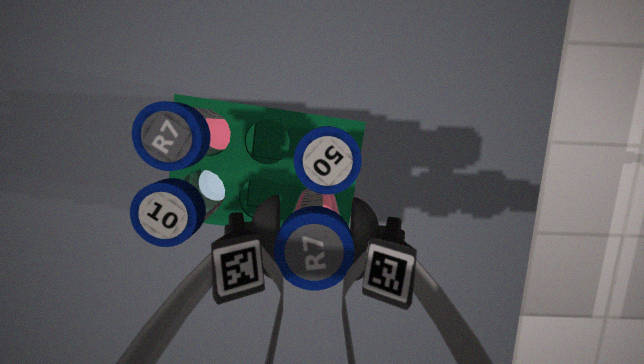

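Scene clock: 995.70 s.
r1.base_odometry: x=+1.966 y=-2.427 heading=+1.981 (m, m, rad; r1's odometry frame)
r1.turned_by_wheels: +0.000 (rad since the last result)
r1.turned_by_imu: +0.000 (rad since the last result)
r1.base_tilt: forward=-0.2 right=-1.4 (deg)
r1.lidar_m: 1.96 2.53 1.84 1.77 1.84 1.58 1.52 0.32 0.23 0.22 0.23 0.31
r1.head_depth_mm: - - - - - - 758 / - - - - - - 789 / - - - - - - - / 676 762 872 - - - 734 / 676 777 873 786 647 531 660 / 673 776 849 784 570 527 659 / 670 825 2291 713 568 527 650
r1.base_status: not commanded
r1.joint_positions: lift_m=+1.100 arm_m=+0.000 wrist_yaw_rad=+0.000 wrist_pitch_rad=-1.561 wrist_roll_rad=-0.002 gripper_m=+0.000 head_pan_rad=-1.577 head_tilt_rad=-0.742
r1.joint_status: not commanded
r1.motor_effort: left_wheel=-1(1) right_wheel=+1(1) lift_m=+22(22) arm_m=-3(3) wrist_yaw_rad=+0(0) wrist_pitch_rad=+0(1) wrist_roll_rad=+1(0) gripper_m=+0(2) head_pan_rad=+3(3) head_tilt_rad=-4(4) (%)
r1.hand_pose: x=-0.0216 y=-0.1237 z=+0.9820 quat_wxyz=(+0.503, +0.498, -0.501, -0.497) (m; r1's base frame)
r1.wrist_depth_mm: 329 321 325 330 335 338 - / 678 471 478 488 501 620 - / - - - - - - - / - - - - - - - / - - - - - - - / - - - - - - - / - - - - - - -
r2.base_odometry: x=+1.021 y=-0.660 heading=+0.183 (m, m, rad; r2's odometry frame)
r2.turned_by_wheels: +0.000 (rad since the last result)
r2.turned_by_imu: +0.000 (rad since the last result)
r2.base_tilt: forward=-1.5 right=+0.3 (deg)
r2.lidar_m: 0.94 2.55 1.85 1.78 1.84 2.51 1.95 2.12 0.26 0.25 0.26 0.35
r2.head_depth_mm: 2412 - 2501 1910 641 537 580 / 2414 2897 2399 790 641 539 656 / 2384 - 995 743 644 540 1075 / 2502 2837 1003 725 646 543 1073 / 2527 2830 2570 778 647 545 1080 / 2519 2854 2568 806 652 546 499 / 2516 2838 2590 809 652 548 501
r2.base_status: not commanded
r2.joint_positions: lift_m=+0.991 arm_m=+0.450 wrist_yaw_rad=+0.000 wrist_pitch_rad=-1.559 wrist_roll_rad=-0.005 gripper_m=-0.009 head_pan_rad=-1.563 head_tilt_rad=-0.731
r2.joint_status: all done
r2.motor_effort: left_wheel=-2(2) right_wheel=+2(2) lift_m=+19(17) arm_m=+2(2) wrist_yaw_rad=+1(1) wrist_pitch_rad=+0(1) wrist_roll_rad=+2(3) gripper_m=-14(14) head_pan_rad=-3(3) head_tilt_rad=-3(3) (%)
r2.hand_pose: x=-0.0216 y=-0.5735 z=+0.8729 quat_wxyz=(+0.504, +0.498, -0.501, -0.496) (m; r2's base frame)
r2.wrist_depth_mm: 246 247 249 250 250 251 990 / 255 253 254 256 256 257 - / 261 142 205 202 265 264 - / 269 153 209 147 272 272 - / 277 150 245 139 279 281 - / 284 283 289 287 289 288 - / 292 294 295 295 299 300 -
pictures: r2_head_camera (sideways: a quarter turn clockwise sets it upright)
Images, in order (width x height): r2_head_camera 896x504.

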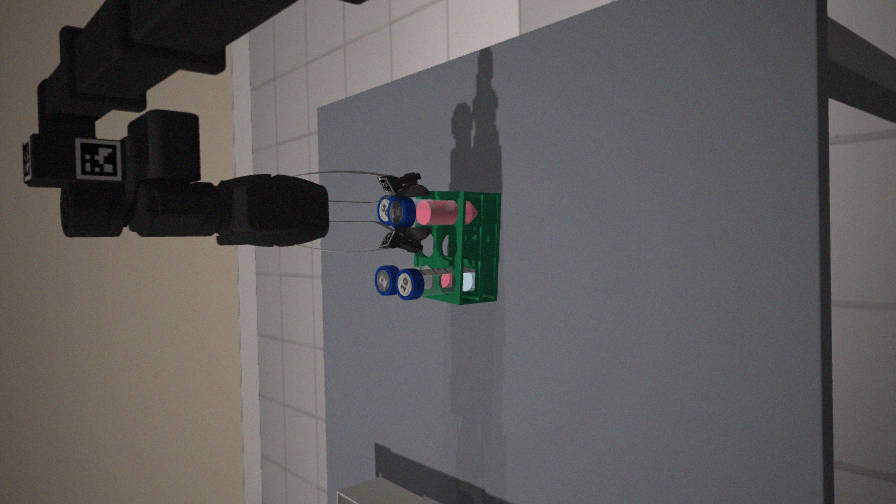

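>>> execute_actions:
  actions:
    - {"r2":{"joints":{"gripper_m":0.06}}}
  cameras: []

>>> execute_actions:
  actions:
    - {"r2":{"joints":{"lift_m":1.045}}}
  cameras: []

>>> execute_actions:
  actions:
    - {"r2":{"joints":{"gripper_m":0.0}}}
  cameras: []

>>> execute_actions:
  actions:
    - {"r2":{"joints":{"lift_m":1.01}}}
  cameras: ["r2_wrist_camera","r2_head_camera"]

Scene clock: 1006.70 s.
r1.base_odometry: x=+1.966 y=-2.427 heading=+1.981 (m, m, rad; r1's odometry frame)
r1.turned_by_wheels: +0.000 (rad since the last result)
r1.turned_by_imu: +0.001 (rad since the last result)
r1.base_tilt: forward=-0.3 right=-1.5 (deg)
r1.lidar_m: 1.95 2.53 1.85 1.77 1.83 1.58 1.52 0.32 0.23 0.22 0.23 0.31
r1.head_depth_mm: - - - - - - 757 / - - - - - - 785 / - - - - - - - / 675 760 876 - - - 730 / 675 775 872 788 646 529 662 / 673 774 851 785 569 528 658 / 674 822 2302 713 569 526 651
r1.base_status: not commanded
r1.joint_positions: lift_m=+1.100 arm_m=+0.000 wrist_yaw_rad=+0.000 wrist_pitch_rad=-1.561 wrist_roll_rad=-0.002 gripper_m=+0.000 head_pan_rad=-1.577 head_tilt_rad=-0.742
r1.joint_status: not commanded
r1.motor_effort: left_wheel=-1(1) right_wheel=+1(1) lift_m=+22(22) arm_m=-3(3) wrist_yaw_rad=+0(0) wrist_pitch_rad=+0(0) wrist_roll_rad=+0(0) gripper_m=-2(2) head_pan_rad=+2(2) head_tilt_rad=-5(4) (%)
r1.hand_pose: x=-0.0216 y=-0.1237 z=+0.9820 quat_wxyz=(+0.503, +0.498, -0.501, -0.497) (m; r1's base frame)
r1.wrist_depth_mm: 327 323 325 330 336 338 - / 673 470 477 491 500 623 - / - - - - - - - / - - - - - - - / - - - - - - - / - - - - - - - / - - - - - - -
r2.base_odometry: x=+1.021 y=-0.660 heading=+0.183 (m, m, rad; r2's odometry frame)
r2.turned_by_wheels: +0.000 (rad since the last result)
r2.turned_by_imu: +0.000 (rad since the last result)
r2.base_tilt: forward=-1.5 right=+0.3 (deg)
r2.lidar_m: 0.94 2.56 1.86 1.78 1.85 2.52 1.94 2.12 0.26 0.25 0.26 0.35
r2.head_depth_mm: 2418 - 2496 1902 638 537 580 / 2422 2868 2416 792 640 539 657 / 2392 - 999 744 643 541 1076 / 2494 2805 1002 726 646 542 1077 / 2516 2830 2571 776 648 544 1084 / 2518 2806 2580 807 651 546 501 / 2506 2855 2600 811 654 548 502
r2.base_status: not commanded
r2.joint_positions: lift_m=+0.991 arm_m=+0.450 wrist_yaw_rad=+0.000 wrist_pitch_rad=-1.559 wrist_roll_rad=-0.005 gripper_m=+0.060 head_pan_rad=-1.563 head_tilt_rad=-0.731
r2.joint_status: all done
r2.motor_effort: left_wheel=-2(2) right_wheel=+2(2) lift_m=+18(18) arm_m=+2(2) wrist_yaw_rad=+1(1) wrist_pitch_rad=-1(0) wrist_roll_rad=+2(2) gripper_m=+0(79) head_pan_rad=-3(3) head_tilt_rad=-3(3) (%)
r2.hand_pose: x=-0.0216 y=-0.5735 z=+0.8729 quat_wxyz=(+0.504, +0.498, -0.501, -0.496) (m; r2's base frame)
r2.wrist_depth_mm: 247 248 248 249 249 251 976 / 253 253 255 256 258 257 983 / 260 142 205 201 264 265 - / 268 153 210 148 271 272 - / 275 151 215 152 278 281 - / 284 286 288 287 - 288 - / 293 291 294 294 295 302 -
pictures: none
No camera images: the call's "cameras" was empty. Leave "cameras" out to get every camera's image.

Scene clock: 1008.03 s.
r1.base_odometry: x=+1.966 y=-2.427 heading=+1.981 (m, m, rad; r1's odometry frame)
r1.turned_by_wheels: +0.000 (rad since the last result)
r1.turned_by_imu: +0.000 (rad since the last result)
r1.base_tilt: forward=-0.3 right=-1.4 (deg)
r1.lidar_m: 1.96 2.53 1.84 1.77 1.83 1.58 1.52 0.32 0.23 0.22 0.23 0.31
r1.head_depth_mm: - - - - - - 764 / - - - - - - 788 / - - - - - - - / 677 765 874 - - - 734 / 676 777 865 784 645 529 659 / 674 774 848 786 570 528 660 / 671 828 2283 714 570 524 652
r1.base_status: not commanded
r1.joint_positions: lift_m=+1.100 arm_m=+0.000 wrist_yaw_rad=+0.000 wrist_pitch_rad=-1.561 wrist_roll_rad=-0.002 gripper_m=+0.000 head_pan_rad=-1.577 head_tilt_rad=-0.742
r1.joint_status: not commanded
r1.motor_effort: left_wheel=-1(1) right_wheel=+1(1) lift_m=+22(22) arm_m=-3(3) wrist_yaw_rad=+0(0) wrist_pitch_rad=+0(0) wrist_roll_rad=+1(1) gripper_m=-1(2) head_pan_rad=+2(3) head_tilt_rad=-5(5) (%)
r1.hand_pose: x=-0.0216 y=-0.1237 z=+0.9820 quat_wxyz=(+0.503, +0.498, -0.501, -0.497) (m; r1's base frame)
r1.wrist_depth_mm: 327 323 325 330 335 340 - / 681 470 473 492 496 623 - / - - - - - - - / - - - - - - - / - - - - - - - / - - - - - - - / - - - - - - -
r2.base_odometry: x=+1.021 y=-0.660 heading=+0.183 (m, m, rad; r2's odometry frame)
r2.turned_by_wheels: +0.000 (rad since the last result)
r2.turned_by_imu: +0.000 (rad since the last result)
r2.base_tilt: forward=-1.5 right=+0.3 (deg)
r2.lidar_m: 0.95 2.55 1.85 1.78 1.84 2.52 1.94 2.13 0.26 0.25 0.26 0.35
r2.head_depth_mm: - 2836 2495 1918 638 537 579 / 2522 2848 2383 790 641 539 657 / - 2820 1042 744 644 541 1077 / 2502 2822 2567 726 648 543 1076 / 2525 2808 2568 778 650 545 1080 / 2513 2842 2615 806 652 547 500 / 2492 2829 2608 812 654 548 502
r2.base_status: not commanded
r2.joint_positions: lift_m=+1.044 arm_m=+0.450 wrist_yaw_rad=+0.000 wrist_pitch_rad=-1.559 wrist_roll_rad=-0.005 gripper_m=+0.060 head_pan_rad=-1.563 head_tilt_rad=-0.731
r2.joint_status: all done
r2.motor_effort: left_wheel=-2(2) right_wheel=+2(2) lift_m=+63(67) arm_m=+2(2) wrist_yaw_rad=+0(0) wrist_pitch_rad=-1(0) wrist_roll_rad=+3(2) gripper_m=+0(0) head_pan_rad=-3(3) head_tilt_rad=-3(3) (%)
r2.hand_pose: x=-0.0216 y=-0.5735 z=+0.9265 quat_wxyz=(+0.504, +0.498, -0.501, -0.496) (m; r2's base frame)
r2.wrist_depth_mm: 297 298 297 300 301 302 - / 307 305 307 310 310 309 - / 316 311 253 255 319 320 - / 321 321 260 259 328 329 - / 329 333 329 336 337 339 - / 341 341 349 345 - - - / 355 351 353 356 359 - -
pictures: none
No camera images: the call's "cameras" was empty. Leave "cameras" out to get every camera's image.

Scene clock: 1009.13 s.
r1.base_odometry: x=+1.966 y=-2.427 heading=+1.981 (m, m, rad; r1's odometry frame)
r1.turned_by_wheels: +0.000 (rad since the last result)
r1.turned_by_imu: +0.000 (rad since the last result)
r1.base_tilt: forward=-0.3 right=-1.5 (deg)
r1.lidar_m: 1.96 2.52 1.84 1.77 1.84 1.58 1.52 0.31 0.23 0.22 0.23 0.31
r1.head_depth_mm: - - - - - - 760 / - - - - - - 788 / - - - - - - - / 679 765 874 - - - 733 / 675 778 868 786 644 529 661 / 674 776 847 786 572 526 659 / 672 827 2316 712 569 526 650
r1.base_status: not commanded
r1.joint_positions: lift_m=+1.100 arm_m=+0.000 wrist_yaw_rad=+0.000 wrist_pitch_rad=-1.561 wrist_roll_rad=-0.002 gripper_m=+0.000 head_pan_rad=-1.577 head_tilt_rad=-0.742
r1.joint_status: not commanded
r1.motor_effort: left_wheel=-1(1) right_wheel=+1(1) lift_m=+22(22) arm_m=-3(3) wrist_yaw_rad=+0(0) wrist_pitch_rad=+0(1) wrist_roll_rad=+0(1) gripper_m=-2(2) head_pan_rad=+3(2) head_tilt_rad=-5(4) (%)
r1.hand_pose: x=-0.0216 y=-0.1237 z=+0.9820 quat_wxyz=(+0.503, +0.498, -0.501, -0.497) (m; r1's base frame)
r1.wrist_depth_mm: 327 324 325 329 334 339 - / 680 468 479 490 502 622 - / - - - - - - - / - - - - - - - / - - - - - - - / - - - - - - - / - - - - - - -
r2.base_odometry: x=+1.021 y=-0.660 heading=+0.183 (m, m, rad; r2's odometry frame)
r2.turned_by_wheels: +0.000 (rad since the last result)
r2.turned_by_imu: +0.000 (rad since the last result)
r2.base_tilt: forward=-1.5 right=+0.3 (deg)
r2.lidar_m: 0.95 2.55 1.86 1.78 1.84 2.51 1.94 2.13 0.26 0.25 0.26 0.36
r2.head_depth_mm: - 2842 2503 1913 640 537 580 / 2513 2840 2402 793 640 539 657 / - 2835 1040 743 644 539 1075 / 2492 2850 2530 725 646 542 1076 / 2509 2858 2557 779 648 544 1084 / 2497 2866 2564 805 652 546 500 / 2522 2798 2622 812 652 549 502
r2.base_status: not commanded
r2.joint_positions: lift_m=+1.044 arm_m=+0.450 wrist_yaw_rad=+0.000 wrist_pitch_rad=-1.559 wrist_roll_rad=-0.005 gripper_m=+0.000 head_pan_rad=-1.563 head_tilt_rad=-0.731
r2.joint_status: all done
r2.motor_effort: left_wheel=-2(2) right_wheel=+2(2) lift_m=+62(62) arm_m=+2(2) wrist_yaw_rad=-1(1) wrist_pitch_rad=+0(0) wrist_roll_rad=+3(3) gripper_m=-2(80) head_pan_rad=-3(3) head_tilt_rad=-3(3) (%)
r2.hand_pose: x=-0.0216 y=-0.5735 z=+0.9265 quat_wxyz=(+0.504, +0.498, -0.501, -0.496) (m; r2's base frame)
r2.wrist_depth_mm: 297 297 298 300 300 302 - / 306 304 307 307 308 311 - / 313 314 256 255 319 320 - / 322 323 260 261 326 328 - / 329 332 332 - 335 340 - / 341 345 343 348 346 - - / 356 355 353 354 357 - -
pictures: none
No camera images: the call's "cameras" was empty. Leave "cameras" out to get every camera's image.

Scene clock: 1010.97 s.
r1.base_odometry: x=+1.966 y=-2.427 heading=+1.981 (m, m, rad; r1's odometry frame)
r1.turned_by_wheels: +0.000 (rad since the last result)
r1.turned_by_imu: +0.000 (rad since the last result)
r1.base_tilt: forward=-0.2 right=-1.4 (deg)
r1.lidar_m: 1.96 2.54 1.84 1.77 1.83 1.58 1.52 0.32 0.23 0.22 0.23 0.31
r1.head_depth_mm: - - - - - - 761 / - - - - - - 788 / - - - - - - - / 677 761 873 - - - 731 / 677 777 876 781 645 529 657 / 671 774 851 781 570 527 659 / 672 826 2295 715 570 526 650
r1.base_status: not commanded
r1.joint_positions: lift_m=+1.100 arm_m=+0.000 wrist_yaw_rad=+0.000 wrist_pitch_rad=-1.561 wrist_roll_rad=-0.002 gripper_m=+0.000 head_pan_rad=-1.577 head_tilt_rad=-0.742
r1.joint_status: not commanded
r1.motor_effort: left_wheel=-1(1) right_wheel=+1(1) lift_m=+22(22) arm_m=-3(3) wrist_yaw_rad=+0(0) wrist_pitch_rad=+1(1) wrist_roll_rad=+1(1) gripper_m=-2(2) head_pan_rad=+3(1) head_tilt_rad=-4(4) (%)
r1.hand_pose: x=-0.0216 y=-0.1237 z=+0.9820 quat_wxyz=(+0.503, +0.498, -0.501, -0.497) (m; r1's base frame)
r1.wrist_depth_mm: 326 322 325 330 334 339 - / 671 465 477 493 498 624 - / - - - - - - - / - - - - - - - / - - - - - - - / - - - - - - - / - - - - - - -
r2.base_odometry: x=+1.021 y=-0.660 heading=+0.183 (m, m, rad; r2's odometry frame)
r2.turned_by_wheels: +0.000 (rad since the last result)
r2.turned_by_imu: +0.000 (rad since the last result)
r2.base_tilt: forward=-1.5 right=+0.2 (deg)
r2.lidar_m: 0.95 2.56 1.85 1.78 1.84 2.51 1.94 2.13 0.26 0.25 0.26 0.36
r2.head_depth_mm: - 2899 2505 1917 640 538 581 / - 2874 2429 794 641 539 657 / - 2896 1040 746 643 540 1073 / 2512 2810 2553 728 646 542 1081 / 2490 2834 2557 775 649 544 1081 / 2492 2845 2562 807 651 546 1085 / 2526 2848 2609 811 653 548 502
r2.base_status: not commanded
r2.joint_positions: lift_m=+1.017 arm_m=+0.450 wrist_yaw_rad=+0.000 wrist_pitch_rad=-1.568 wrist_roll_rad=-0.005 gripper_m=+0.000 head_pan_rad=-1.563 head_tilt_rad=-0.731
r2.joint_status: lift_m contact_stop (moved -0.027 of -0.034)
r2.on_its_own: lift_m is slack since a contact_stop, until your next command for it (your +1.010 is given up)
r2.motor_effort: left_wheel=-3(4) right_wheel=+1(3) lift_m=+40(63) arm_m=+2(2) wrist_yaw_rad=+1(0) wrist_pitch_rad=+4(4) wrist_roll_rad=+3(3) gripper_m=-3(3) head_pan_rad=-3(3) head_tilt_rad=-3(3) (%)
r2.hand_pose: x=-0.0216 y=-0.5713 z=+0.8993 quat_wxyz=(+0.502, +0.501, -0.499, -0.498) (m; r2's base frame)
r2.wrist_depth_mm: 273 273 273 278 277 278 - / 281 283 280 284 282 283 - / 289 288 232 228 295 293 - / 297 296 237 236 299 302 - / 306 309 307 - 310 313 - / 315 316 317 321 320 322 - / 326 324 328 330 328 334 -
pictures: r2_head_camera (sideways: a quarter turn clockwise sets it upright), r2_wrist_camera
Images, in order (width x height): r2_head_camera 896x504, r2_wrist_camera 644x364.

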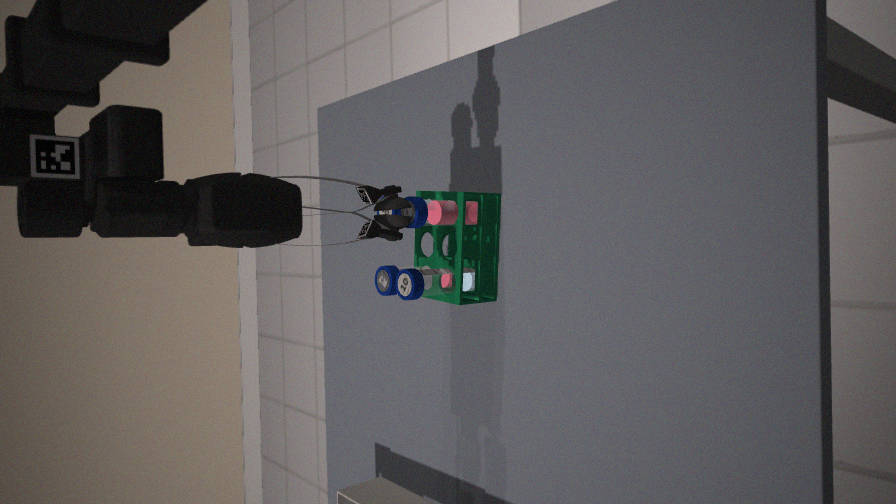

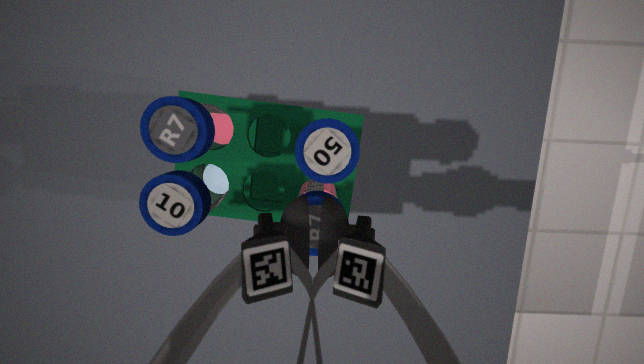

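Seated.

>>> execute_actions:
  actions:
    - {"r2":{"joints":{"lift_m":1.1}}}
  cameras: []

>>> execute_actions:
  actions:
    - {"r2":{"joints":{"arm_m":0.0}}}
  cameras: ["r2_head_camera","r1_head_camera"]

>>> finished_scene:
  scene: 2

Scene clock: 1016.00 s.
r1.base_odometry: x=+1.966 y=-2.427 heading=+1.981 (m, m, rad; r1's odometry frame)
r1.turned_by_wheels: +0.000 (rad since the last result)
r1.turned_by_imu: +0.001 (rad since the last result)
r1.base_tilt: forward=-0.3 right=-1.4 (deg)
r1.lidar_m: 1.95 2.53 1.84 1.77 1.84 1.58 1.52 0.31 0.23 0.22 0.23 0.31
r1.head_depth_mm: - - - - - - 761 / - - - - - - 789 / - - - - - - - / 676 762 877 - - - 730 / 674 778 872 787 643 529 660 / 673 772 847 787 569 527 658 / 674 829 2287 717 570 524 653
r1.base_status: not commanded
r1.joint_positions: lift_m=+1.100 arm_m=+0.000 wrist_yaw_rad=+0.000 wrist_pitch_rad=-1.561 wrist_roll_rad=-0.002 gripper_m=+0.000 head_pan_rad=-1.577 head_tilt_rad=-0.742
r1.joint_status: not commanded
r1.motor_effort: left_wheel=-1(1) right_wheel=+1(2) lift_m=+22(22) arm_m=-3(3) wrist_yaw_rad=+0(0) wrist_pitch_rad=+0(1) wrist_roll_rad=+1(1) gripper_m=-2(2) head_pan_rad=+3(2) head_tilt_rad=-5(4) (%)
r1.hand_pose: x=-0.0216 y=-0.1237 z=+0.9820 quat_wxyz=(+0.503, +0.498, -0.501, -0.497) (m; r1's base frame)
r1.wrist_depth_mm: 327 324 325 329 333 340 - / 670 465 478 487 504 620 - / - - - - - - - / - - - - - - - / - - - - - - - / - - - - - - - / - - - - - - -
r2.base_odometry: x=+1.021 y=-0.660 heading=+0.183 (m, m, rad; r2's odometry frame)
r2.turned_by_wheels: +0.000 (rad since the last result)
r2.turned_by_imu: +0.000 (rad since the last result)
r2.base_tilt: forward=-1.5 right=+0.2 (deg)
r2.lidar_m: 0.94 2.55 1.85 1.79 1.84 2.51 1.94 2.13 0.26 0.25 0.26 0.36
r2.head_depth_mm: 2503 2848 2498 1912 639 538 580 / 2553 2834 2408 793 641 538 658 / 2551 2887 1039 745 644 541 1076 / 2491 2890 2545 727 644 543 1078 / 2505 2839 2548 778 649 544 1081 / 2496 2851 2555 805 650 546 500 / 2510 2813 2579 811 653 548 502
r2.base_status: not commanded
r2.joint_positions: lift_m=+1.099 arm_m=+0.450 wrist_yaw_rad=+0.000 wrist_pitch_rad=-1.562 wrist_roll_rad=-0.005 gripper_m=+0.000 head_pan_rad=-1.563 head_tilt_rad=-0.731
r2.joint_status: all done
r2.motor_effort: left_wheel=-2(2) right_wheel=+2(2) lift_m=+62(64) arm_m=+2(1) wrist_yaw_rad=+0(0) wrist_pitch_rad=+1(4) wrist_roll_rad=+2(2) gripper_m=-2(2) head_pan_rad=-3(3) head_tilt_rad=-3(3) (%)
r2.hand_pose: x=-0.0216 y=-0.5729 z=+0.9808 quat_wxyz=(+0.503, +0.499, -0.501, -0.497) (m; r2's base frame)
r2.wrist_depth_mm: 346 348 351 351 351 355 - / 356 358 359 360 364 - - / 367 370 308 312 370 - - / 379 381 323 317 380 - - / 393 386 390 - 393 - - / 399 401 400 407 405 - - / 416 417 415 420 418 - -
pictures: none
No camera images: the call's "cameras" was empty. Leave "cameras" out to get every camera's image.

Scene clock: 1020.50 s.
r1.base_odometry: x=+1.966 y=-2.427 heading=+1.981 (m, m, rad; r1's odometry frame)
r1.turned_by_wheels: +0.000 (rad since the last result)
r1.turned_by_imu: +0.001 (rad since the last result)
r1.base_tilt: forward=-0.3 right=-1.5 (deg)
r1.lidar_m: 1.96 2.53 1.84 1.77 1.83 1.58 1.52 0.32 0.23 0.22 0.23 0.31
r1.head_depth_mm: - - - - - - 763 / - - - - - - 786 / - - - - - - - / 678 762 875 - - - 732 / 676 777 868 783 645 530 660 / 674 776 850 784 569 528 660 / 673 823 2289 714 569 526 653
r1.base_status: not commanded
r1.joint_positions: lift_m=+1.100 arm_m=+0.000 wrist_yaw_rad=+0.000 wrist_pitch_rad=-1.561 wrist_roll_rad=-0.002 gripper_m=+0.000 head_pan_rad=-1.577 head_tilt_rad=-0.742
r1.joint_status: not commanded
r1.motor_effort: left_wheel=-1(1) right_wheel=+1(1) lift_m=+22(22) arm_m=-3(3) wrist_yaw_rad=+0(0) wrist_pitch_rad=+1(1) wrist_roll_rad=+1(0) gripper_m=-1(1) head_pan_rad=+3(3) head_tilt_rad=-4(4) (%)
r1.hand_pose: x=-0.0216 y=-0.1237 z=+0.9820 quat_wxyz=(+0.503, +0.498, -0.501, -0.497) (m; r1's base frame)
r1.wrist_depth_mm: 328 321 326 330 333 338 - / 675 466 479 489 504 622 - / - - - - - - - / - - - - - - - / - - - - - - - / - - - - - - - / - - - - - - -
r2.base_odometry: x=+1.021 y=-0.660 heading=+0.183 (m, m, rad; r2's odometry frame)
r2.turned_by_wheels: +0.000 (rad since the last result)
r2.turned_by_imu: +0.000 (rad since the last result)
r2.base_tilt: forward=-1.5 right=+0.3 (deg)
r2.lidar_m: 0.95 2.55 1.86 1.78 1.84 2.52 1.94 2.12 0.26 0.25 0.26 0.35
r2.head_depth_mm: - - - - - - - / - - - - - - - / 2599 2754 - - - - - / 2511 2826 2558 730 655 530 1076 / 2505 2831 2567 779 649 545 1081 / 2504 2842 2573 807 650 547 501 / 2508 2819 2595 810 653 548 502
r2.base_status: not commanded
r2.joint_positions: lift_m=+1.099 arm_m=+0.002 wrist_yaw_rad=+0.000 wrist_pitch_rad=-1.561 wrist_roll_rad=-0.005 gripper_m=+0.000 head_pan_rad=-1.563 head_tilt_rad=-0.731
r2.joint_status: all done
joint sent to its limit — the command would take r2.arm_m past its lower limit, so that joint was sent only as far as its limit.
r2.motor_effort: left_wheel=-2(2) right_wheel=+1(1) lift_m=+62(62) arm_m=-5(5) wrist_yaw_rad=-1(1) wrist_pitch_rad=+1(1) wrist_roll_rad=+3(2) gripper_m=-1(2) head_pan_rad=-3(3) head_tilt_rad=-3(3) (%)
r2.hand_pose: x=-0.0216 y=-0.1248 z=+0.9808 quat_wxyz=(+0.504, +0.499, -0.501, -0.497) (m; r2's base frame)
r2.wrist_depth_mm: 349 350 350 353 353 357 - / 357 356 360 361 359 - - / - - - - - - - / - - - - - - - / - - - - - - - / - - - - - - - / - - - - - - -
pictures: r1_head_camera (sideways: a quarter turn clockwise sets it upright), r2_head_camera (sideways: a quarter turn clockwise sets it upright)
Images, in order (width x height): r1_head_camera 896x504, r2_head_camera 896x504.

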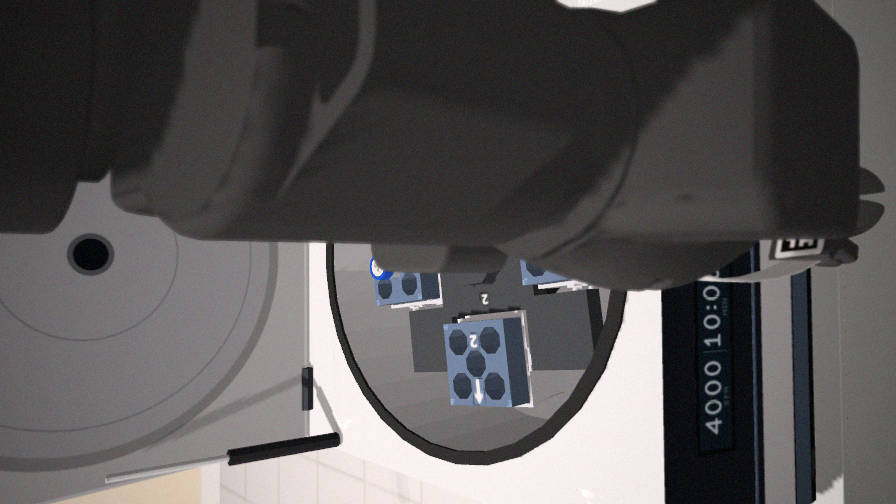

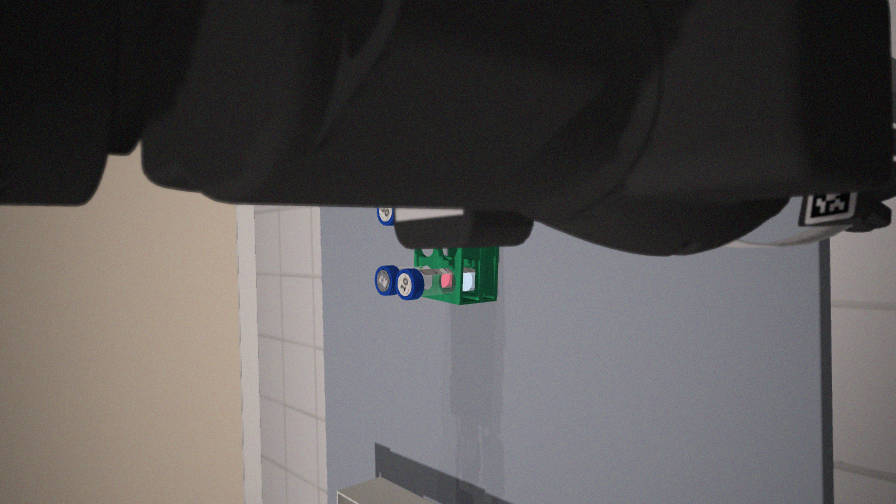

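The scene is finished: the task was done.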